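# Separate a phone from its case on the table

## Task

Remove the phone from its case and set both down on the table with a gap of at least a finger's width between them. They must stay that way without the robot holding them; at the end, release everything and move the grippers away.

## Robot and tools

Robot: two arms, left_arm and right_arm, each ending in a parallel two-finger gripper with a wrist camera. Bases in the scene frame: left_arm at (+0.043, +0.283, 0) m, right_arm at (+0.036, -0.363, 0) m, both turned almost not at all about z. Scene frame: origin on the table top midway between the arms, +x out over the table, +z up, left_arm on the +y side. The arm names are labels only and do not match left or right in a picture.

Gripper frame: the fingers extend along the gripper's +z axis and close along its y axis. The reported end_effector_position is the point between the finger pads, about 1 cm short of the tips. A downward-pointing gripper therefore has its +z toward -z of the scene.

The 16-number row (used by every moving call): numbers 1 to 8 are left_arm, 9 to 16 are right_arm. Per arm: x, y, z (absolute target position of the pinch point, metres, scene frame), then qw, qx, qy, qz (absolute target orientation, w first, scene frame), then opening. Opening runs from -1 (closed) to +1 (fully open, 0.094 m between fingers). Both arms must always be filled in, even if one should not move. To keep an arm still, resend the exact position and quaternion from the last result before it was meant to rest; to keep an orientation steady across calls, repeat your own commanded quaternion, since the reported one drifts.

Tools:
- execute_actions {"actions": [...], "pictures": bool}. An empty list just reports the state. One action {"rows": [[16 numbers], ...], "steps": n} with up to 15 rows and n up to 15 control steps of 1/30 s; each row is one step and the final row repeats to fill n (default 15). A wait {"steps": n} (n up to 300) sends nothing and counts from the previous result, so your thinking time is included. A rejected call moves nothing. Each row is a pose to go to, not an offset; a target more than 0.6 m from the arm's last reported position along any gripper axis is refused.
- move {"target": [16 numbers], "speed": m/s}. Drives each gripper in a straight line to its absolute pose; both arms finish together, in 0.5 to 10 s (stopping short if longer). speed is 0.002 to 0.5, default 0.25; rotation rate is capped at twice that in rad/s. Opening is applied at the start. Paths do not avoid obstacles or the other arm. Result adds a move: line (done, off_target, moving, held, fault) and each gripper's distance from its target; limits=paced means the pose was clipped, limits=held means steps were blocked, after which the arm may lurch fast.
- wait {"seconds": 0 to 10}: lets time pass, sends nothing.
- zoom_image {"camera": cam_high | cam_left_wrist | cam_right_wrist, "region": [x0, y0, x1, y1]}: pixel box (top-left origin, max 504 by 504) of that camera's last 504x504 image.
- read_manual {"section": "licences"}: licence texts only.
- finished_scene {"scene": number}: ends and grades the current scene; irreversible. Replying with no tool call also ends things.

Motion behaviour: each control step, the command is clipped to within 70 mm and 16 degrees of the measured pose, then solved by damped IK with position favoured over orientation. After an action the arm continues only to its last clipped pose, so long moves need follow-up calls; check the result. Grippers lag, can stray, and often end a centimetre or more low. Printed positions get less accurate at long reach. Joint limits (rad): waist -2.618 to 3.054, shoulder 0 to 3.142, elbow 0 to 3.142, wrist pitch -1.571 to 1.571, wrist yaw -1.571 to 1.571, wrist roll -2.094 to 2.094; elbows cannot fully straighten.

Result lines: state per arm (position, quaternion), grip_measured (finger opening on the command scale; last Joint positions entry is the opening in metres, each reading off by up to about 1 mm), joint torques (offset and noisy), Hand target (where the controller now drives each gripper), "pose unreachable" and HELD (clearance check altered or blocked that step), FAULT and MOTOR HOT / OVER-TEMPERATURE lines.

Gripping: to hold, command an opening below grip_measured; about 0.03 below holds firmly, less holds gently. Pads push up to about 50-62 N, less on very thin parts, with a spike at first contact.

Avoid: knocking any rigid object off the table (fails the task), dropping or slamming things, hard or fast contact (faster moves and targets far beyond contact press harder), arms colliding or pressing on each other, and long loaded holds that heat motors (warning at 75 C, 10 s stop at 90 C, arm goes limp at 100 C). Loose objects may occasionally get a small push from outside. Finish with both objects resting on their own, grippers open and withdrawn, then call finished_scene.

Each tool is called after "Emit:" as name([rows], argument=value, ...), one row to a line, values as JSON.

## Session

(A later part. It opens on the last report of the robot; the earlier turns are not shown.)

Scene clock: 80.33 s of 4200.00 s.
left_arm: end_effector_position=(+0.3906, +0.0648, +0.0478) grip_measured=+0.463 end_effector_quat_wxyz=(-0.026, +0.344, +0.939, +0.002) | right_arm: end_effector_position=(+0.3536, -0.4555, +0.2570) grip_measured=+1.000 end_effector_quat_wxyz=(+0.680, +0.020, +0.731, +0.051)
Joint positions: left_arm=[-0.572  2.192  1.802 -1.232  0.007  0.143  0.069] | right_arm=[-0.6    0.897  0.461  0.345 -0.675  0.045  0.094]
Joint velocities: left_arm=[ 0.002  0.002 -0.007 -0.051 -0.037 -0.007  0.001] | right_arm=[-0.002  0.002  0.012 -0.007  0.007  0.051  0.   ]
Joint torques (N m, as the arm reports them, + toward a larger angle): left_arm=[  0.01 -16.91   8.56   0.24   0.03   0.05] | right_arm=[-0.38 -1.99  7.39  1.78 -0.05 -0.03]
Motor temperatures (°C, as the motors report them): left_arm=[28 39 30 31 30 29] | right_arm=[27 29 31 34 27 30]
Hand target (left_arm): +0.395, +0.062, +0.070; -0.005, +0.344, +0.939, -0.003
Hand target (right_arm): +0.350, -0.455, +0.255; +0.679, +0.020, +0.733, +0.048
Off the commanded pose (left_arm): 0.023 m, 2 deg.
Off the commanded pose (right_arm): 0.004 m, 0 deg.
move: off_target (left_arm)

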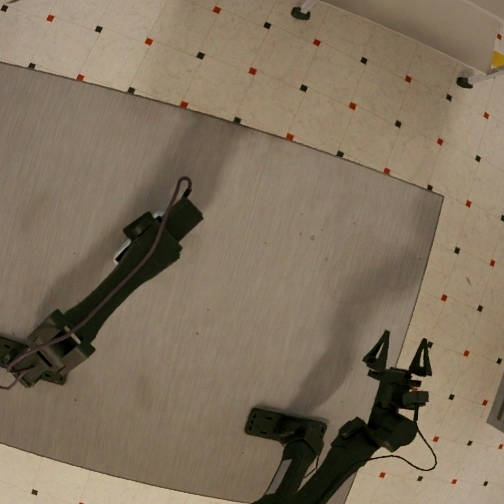

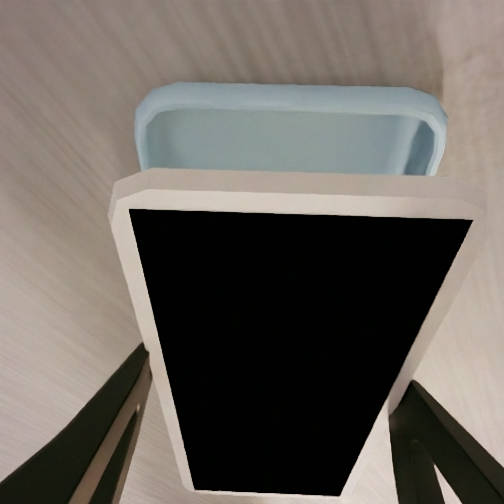

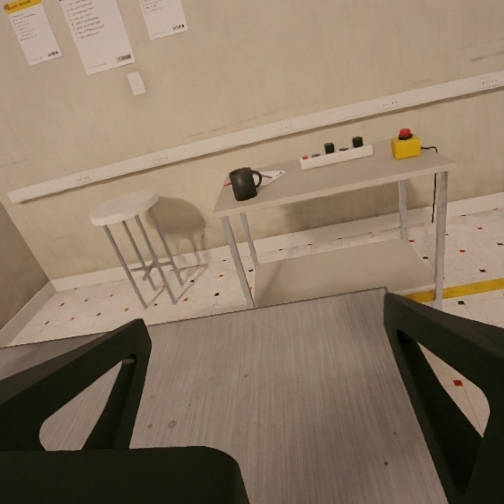

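Emit:
move(target=[0.45,0.233,0.065,0,0.13,0.991,0,0.42,0.35,-0.455,0.255,0.679,0.02,0.733,0.048,1], speed=0.12)

Emit:
move(target=[0.45,0.233,0.014,0,0.13,0.991,0,0.42,0.35,-0.455,0.255,0.679,0.02,0.733,0.048,1], speed=0.03)

Scene clock: 85.93 s of 4200.00 s.
left_arm: end_effector_position=(+0.4375, +0.2335, +0.0454) grip_measured=+0.463 end_effector_quat_wxyz=(-0.035, +0.133, +0.990, -0.002) | right_arm: end_effector_position=(+0.3536, -0.4555, +0.2570) grip_measured=+1.000 end_effector_quat_wxyz=(+0.680, +0.020, +0.731, +0.051)
Joint positions: left_arm=[-0.138  2.16   1.74  -1.22   0.003  0.143  0.069] | right_arm=[-0.6    0.897  0.461  0.345 -0.675  0.045  0.094]
Joint velocities: left_arm=[-0.017 -0.017 -0.012  0.022 -0.051  0.051 -0.001] | right_arm=[-0.002 -0.017 -0.017 -0.022  0.066  0.022  0.   ]
Joint torques (N m, as the arm reports them, + toward a larger angle): left_arm=[  0.12 -15.86   8.49   0.42  -0.01   0.  ] | right_arm=[-0.35 -1.98  7.4   1.78 -0.06 -0.03]
Motor temperatures (°C, as the motors report them): left_arm=[28 40 30 31 30 29] | right_arm=[27 29 31 34 27 30]
Hand target (left_arm): +0.450, +0.234, +0.065; -0.001, +0.130, +0.992, +0.000
Hand target (right_arm): +0.350, -0.455, +0.255; +0.679, +0.020, +0.733, +0.048
Off the commanded pose (left_arm): 0.023 m, 4 deg.
Off the commanded pose (right_arm): 0.004 m, 0 deg.
After step 90, 0.40 s passed at rest.
move: off_target (left_arm)

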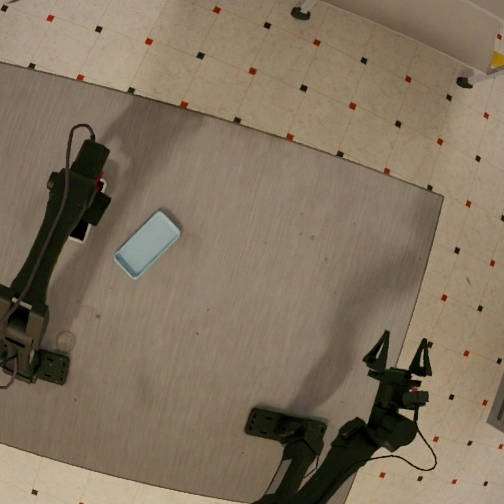

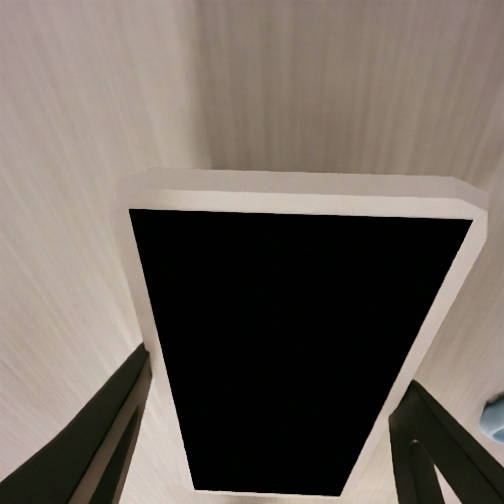

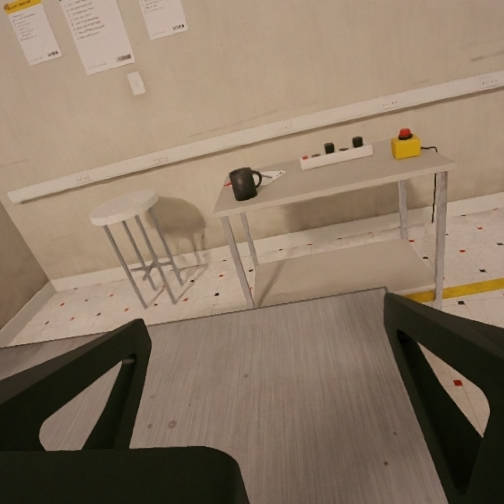

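Scene clock: 87.53 s of 4200.00 s.
left_arm: end_effector_position=(+0.4493, +0.2321, +0.0211) grip_measured=+0.463 end_effector_quat_wxyz=(+0.001, +0.133, +0.991, -0.002) | right_arm: end_effector_position=(+0.3536, -0.4555, +0.2570) grip_measured=+1.000 end_effector_quat_wxyz=(+0.680, +0.020, +0.731, +0.051)
Joint positions: left_arm=[-0.138  2.16   1.644 -1.054  0.003  0.142  0.069] | right_arm=[-0.6    0.897  0.461  0.345 -0.675  0.045  0.094]
Joint velocities: left_arm=[ 0.002  0.012 -0.012 -0.007  0.066  0.022  0.   ] | right_arm=[-0.017 -0.012 -0.002 -0.007  0.007 -0.037  0.   ]
Joint torques (N m, as the arm reports them, + toward a larger angle): left_arm=[  0.13 -12.45   4.77   0.74  -0.06   0.02] | right_arm=[-0.38 -1.96  7.39  1.78 -0.06 -0.03]
Motor temperatures (°C, as the motors report them): left_arm=[28 39 30 31 30 29] | right_arm=[27 29 31 34 27 30]
Hand target (left_arm): +0.450, +0.233, +0.014; -0.000, +0.130, +0.992, +0.000
Hand target (right_arm): +0.350, -0.455, +0.255; +0.679, +0.020, +0.733, +0.048
Off the commanded pose (left_arm): 0.007 m, 0 deg.
Off the commanded pose (right_arm): 0.004 m, 0 deg.
move: done

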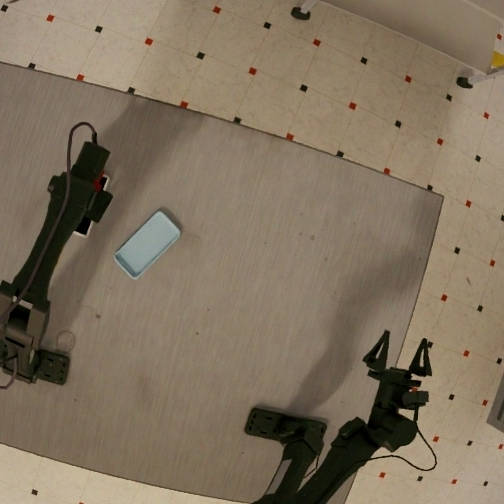

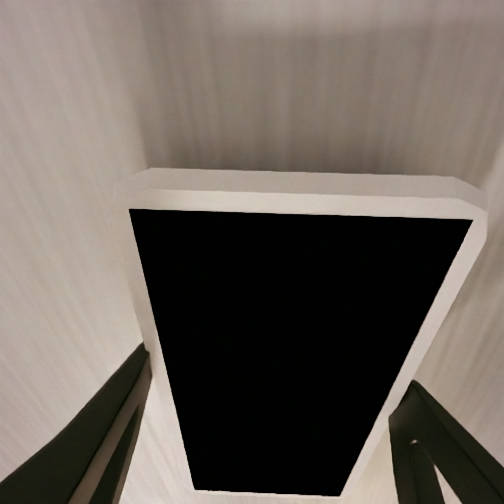

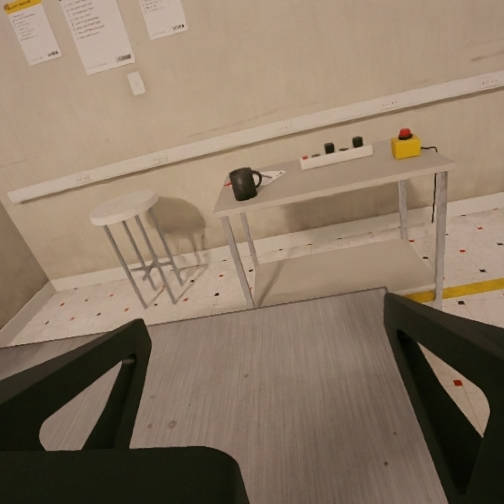

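Emit:
move(target=[0.447,0.233,0.007,0,0.13,0.991,0,0.42,0.35,-0.455,0.255,0.679,0.02,0.733,0.048,1], speed=0.02)

Scene clock: 91.13 s of 4200.00 s.
left_arm: end_effector_position=(+0.4452, +0.2326, +0.0143) grip_measured=+0.463 end_effector_quat_wxyz=(-0.004, +0.133, +0.991, -0.002) | right_arm: end_effector_position=(+0.3536, -0.4555, +0.2570) grip_measured=+1.000 end_effector_quat_wxyz=(+0.680, +0.020, +0.731, +0.051)
Joint positions: left_arm=[-0.138  2.16   1.616 -1.035  0.003  0.142  0.069] | right_arm=[-0.6    0.897  0.461  0.345 -0.675  0.045  0.094]
Joint velocities: left_arm=[ 0.002  0.007  0.007  0.007 -0.095 -0.051  0.   ] | right_arm=[ 0.002  0.002  0.007  0.037  0.037 -0.007  0.   ]
Joint torques (N m, as the arm reports them, + toward a larger angle): left_arm=[  0.01 -12.61   4.36   0.85  -0.05   0.01] | right_arm=[-0.34 -1.96  7.42  1.77 -0.06 -0.03]
Motor temperatures (°C, as the motors report them): left_arm=[28 39 30 31 30 29] | right_arm=[27 29 31 34 27 30]
Hand target (left_arm): +0.447, +0.233, +0.007; -0.000, +0.130, +0.991, -0.000
Hand target (right_arm): +0.350, -0.455, +0.255; +0.679, +0.020, +0.733, +0.048
Off the commanded pose (left_arm): 0.008 m, 1 deg.
Off the commanded pose (right_arm): 0.004 m, 0 deg.
move: done

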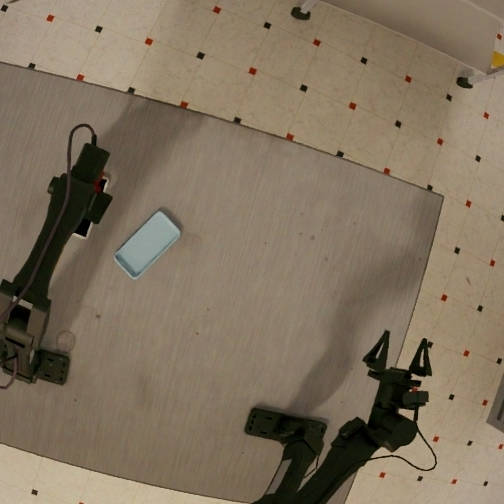

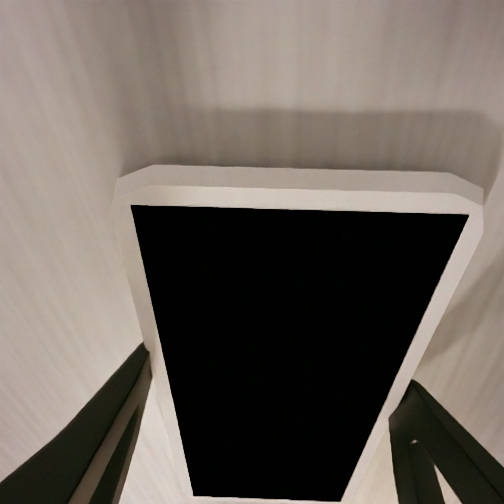

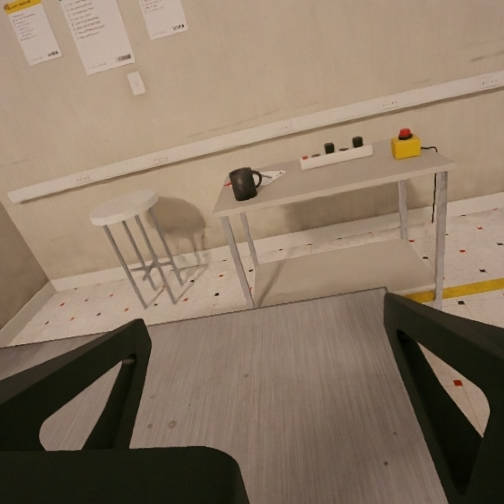

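Emit:
move(target=[0.445,0.233,0.016,0,0.13,0.991,0,1,0.35,-0.455,0.255,0.679,0.02,0.733,0.048,1], speed=0.02)

Emit:
move(target=[0.44,0.234,0.09,0,0.13,0.991,0,1,0.35,-0.455,0.255,0.679,0.02,0.733,0.048,1])

Emit:
move(target=[0.27,0.3,0.2,0.2,0,0.98,0,1,0.35,-0.455,0.255,0.679,0.02,0.733,0.048,1])

Scene clock: 95.13 s of 4200.00 s.
left_arm: end_effector_position=(+0.4452, +0.2326, +0.0143) grip_measured=+1.000 end_effector_quat_wxyz=(-0.004, +0.133, +0.991, -0.002) | right_arm: end_effector_position=(+0.3536, -0.4555, +0.2570) grip_measured=+1.000 end_effector_quat_wxyz=(+0.680, +0.020, +0.731, +0.051)
Joint positions: left_arm=[-0.138  2.16   1.616 -1.035  0.003  0.141  0.094] | right_arm=[-0.6    0.897  0.461  0.345 -0.675  0.045  0.094]
Joint velocities: left_arm=[-0.002 -0.002 -0.007  0.022 -0.007  0.007  0.   ] | right_arm=[-0.002 -0.012 -0.002 -0.037 -0.081  0.022  0.   ]
Joint torques (N m, as the arm reports them, + toward a larger angle): left_arm=[ -0.12 -14.21   5.07   0.64  -0.01  -0.03] | right_arm=[-0.35 -1.98  7.39  1.78 -0.06 -0.03]
Motor temperatures (°C, as the motors report them): left_arm=[28 39 30 31 30 29] | right_arm=[27 29 31 34 27 30]
Hand target (left_arm): +0.445, +0.233, +0.016; -0.000, +0.130, +0.992, +0.000
Hand target (right_arm): +0.350, -0.455, +0.255; +0.679, +0.020, +0.733, +0.048
Off the commanded pose (left_arm): 0.002 m, 1 deg.
Off the commanded pose (right_arm): 0.004 m, 0 deg.
After step 90, 0.30 s passed at rest.
move: done

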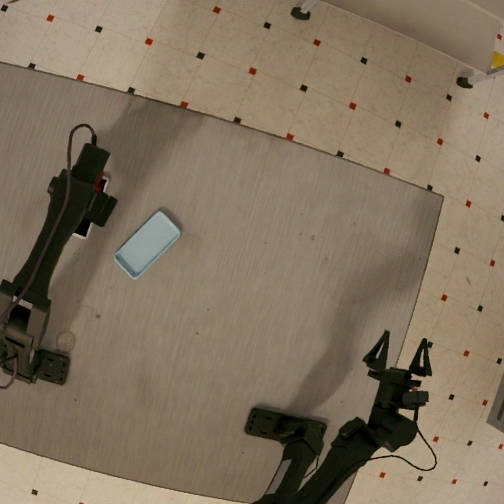

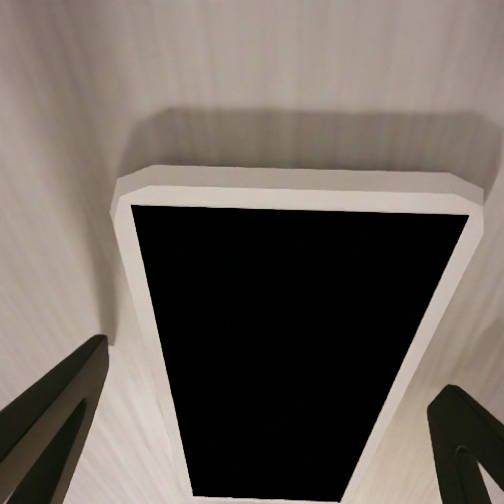

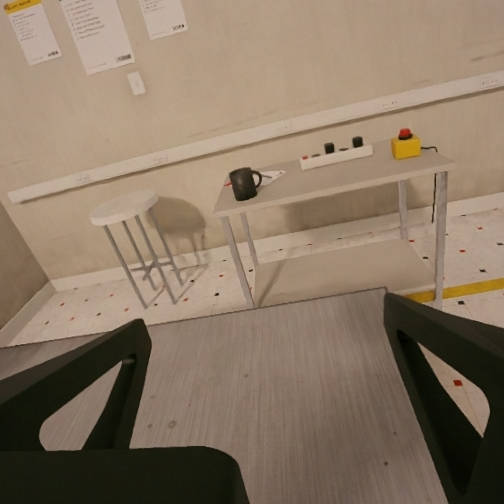

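Scene clock: 96.23 s of 4200.00 s.
left_arm: end_effector_position=(+0.4384, +0.2334, +0.0796) grip_measured=+1.000 end_effector_quat_wxyz=(-0.007, +0.133, +0.991, -0.002) | right_arm: end_effector_position=(+0.3536, -0.4555, +0.2570) grip_measured=+1.000 end_effector_quat_wxyz=(+0.680, +0.020, +0.731, +0.051)
Joint positions: left_arm=[-0.138  2.089  1.769 -1.265  0.003  0.141  0.094] | right_arm=[-0.6    0.897  0.461  0.345 -0.675  0.045  0.094]
Joint velocities: left_arm=[-0.012 -0.022  0.022  0.007  0.022  0.022  0.   ] | right_arm=[ 0.012 -0.012 -0.007  0.007  0.081  0.022  0.   ]
Joint torques (N m, as the arm reports them, + toward a larger angle): left_arm=[ -0.02 -14.06   7.88   0.36  -0.02   0.01] | right_arm=[-0.39 -1.98  7.4   1.78 -0.06 -0.03]
Motor temperatures (°C, as the motors report them): left_arm=[28 39 30 31 30 29] | right_arm=[27 29 31 34 27 30]
Hand target (left_arm): +0.440, +0.234, +0.090; +0.000, +0.130, +0.992, +0.000
Hand target (right_arm): +0.350, -0.455, +0.255; +0.679, +0.020, +0.733, +0.048
Off the commanded pose (left_arm): 0.011 m, 1 deg.
Off the commanded pose (right_arm): 0.004 m, 0 deg.
move: off_target (left_arm)

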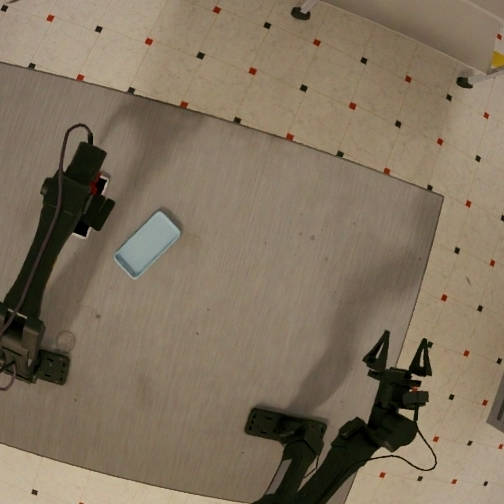

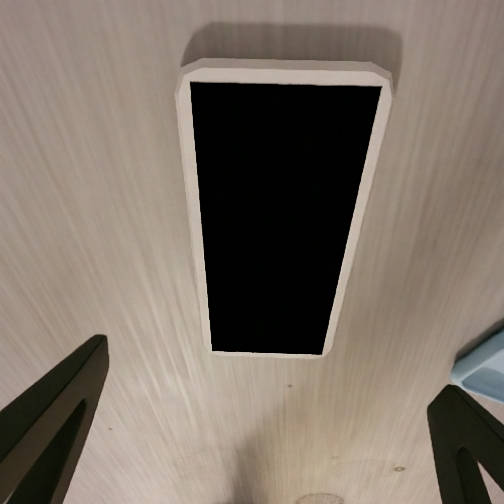

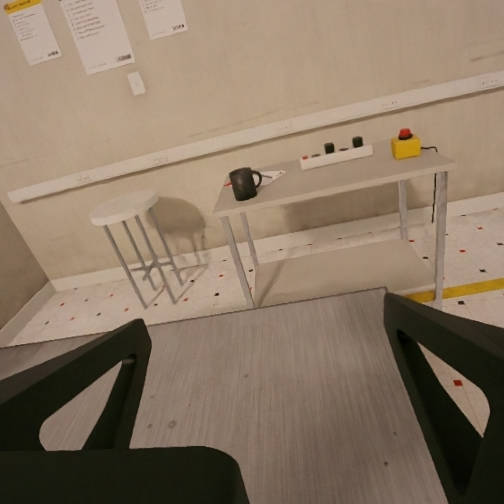

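Scene clock: 97.73 s of 4200.00 s.
left_arm: end_effector_position=(+0.2783, +0.3014, +0.2060) grip_measured=+1.000 end_effector_quat_wxyz=(+0.209, -0.000, +0.978, +0.007) | right_arm: end_effector_position=(+0.3536, -0.4555, +0.2570) grip_measured=+1.000 end_effector_quat_wxyz=(+0.680, +0.020, +0.731, +0.051)
Joint positions: left_arm=[ 0.08   1.081  1.168 -1.237  0.024  0.087  0.094] | right_arm=[-0.6    0.897  0.461  0.345 -0.675  0.045  0.094]
Joint velocities: left_arm=[ 0.002 -0.017  0.012  0.037  0.007 -0.051  0.   ] | right_arm=[-0.002  0.007  0.007  0.037 -0.037  0.037  0.   ]
Joint torques (N m, as the arm reports them, + toward a larger angle): left_arm=[ 0.93 -3.65  5.21  1.27  0.12  0.12] | right_arm=[-0.36 -1.97  7.39  1.77 -0.05 -0.03]
Motor temperatures (°C, as the motors report them): left_arm=[28 39 30 31 30 29] | right_arm=[27 29 31 34 27 30]
Hand target (left_arm): +0.270, +0.301, +0.202; +0.199, -0.001, +0.980, +0.003
Hand target (right_arm): +0.350, -0.455, +0.255; +0.679, +0.020, +0.733, +0.048
Off the commanded pose (left_arm): 0.010 m, 1 deg.
Off the commanded pose (right_arm): 0.004 m, 0 deg.
move: done

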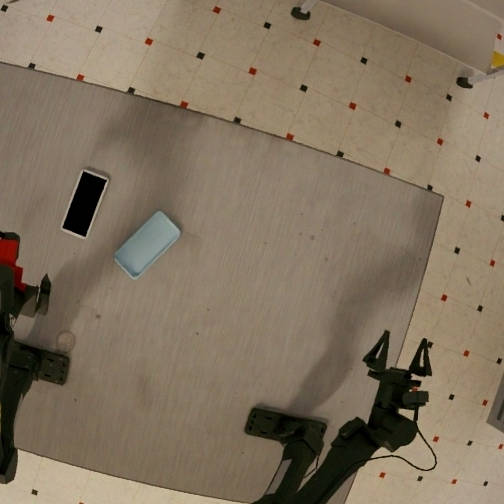

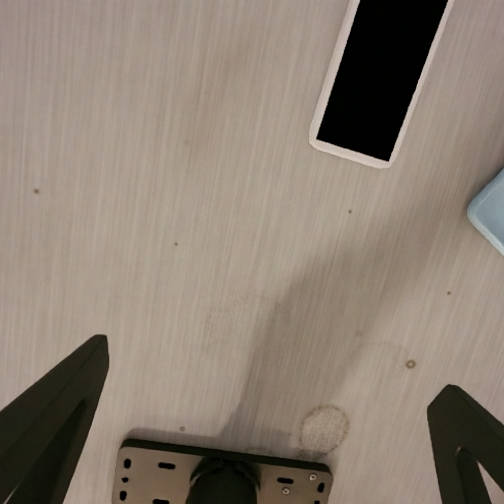

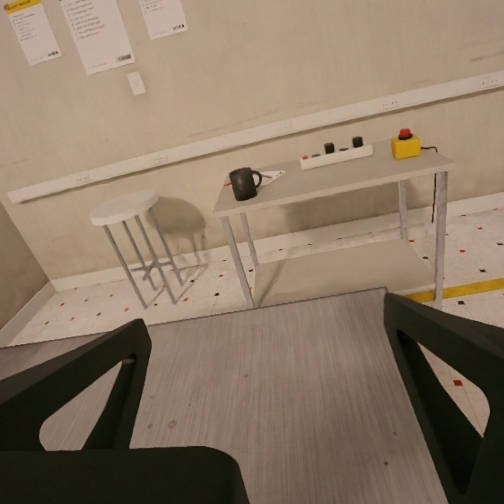

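Emit:
finished_scene(scene=1)

The scene is finished: the task was done.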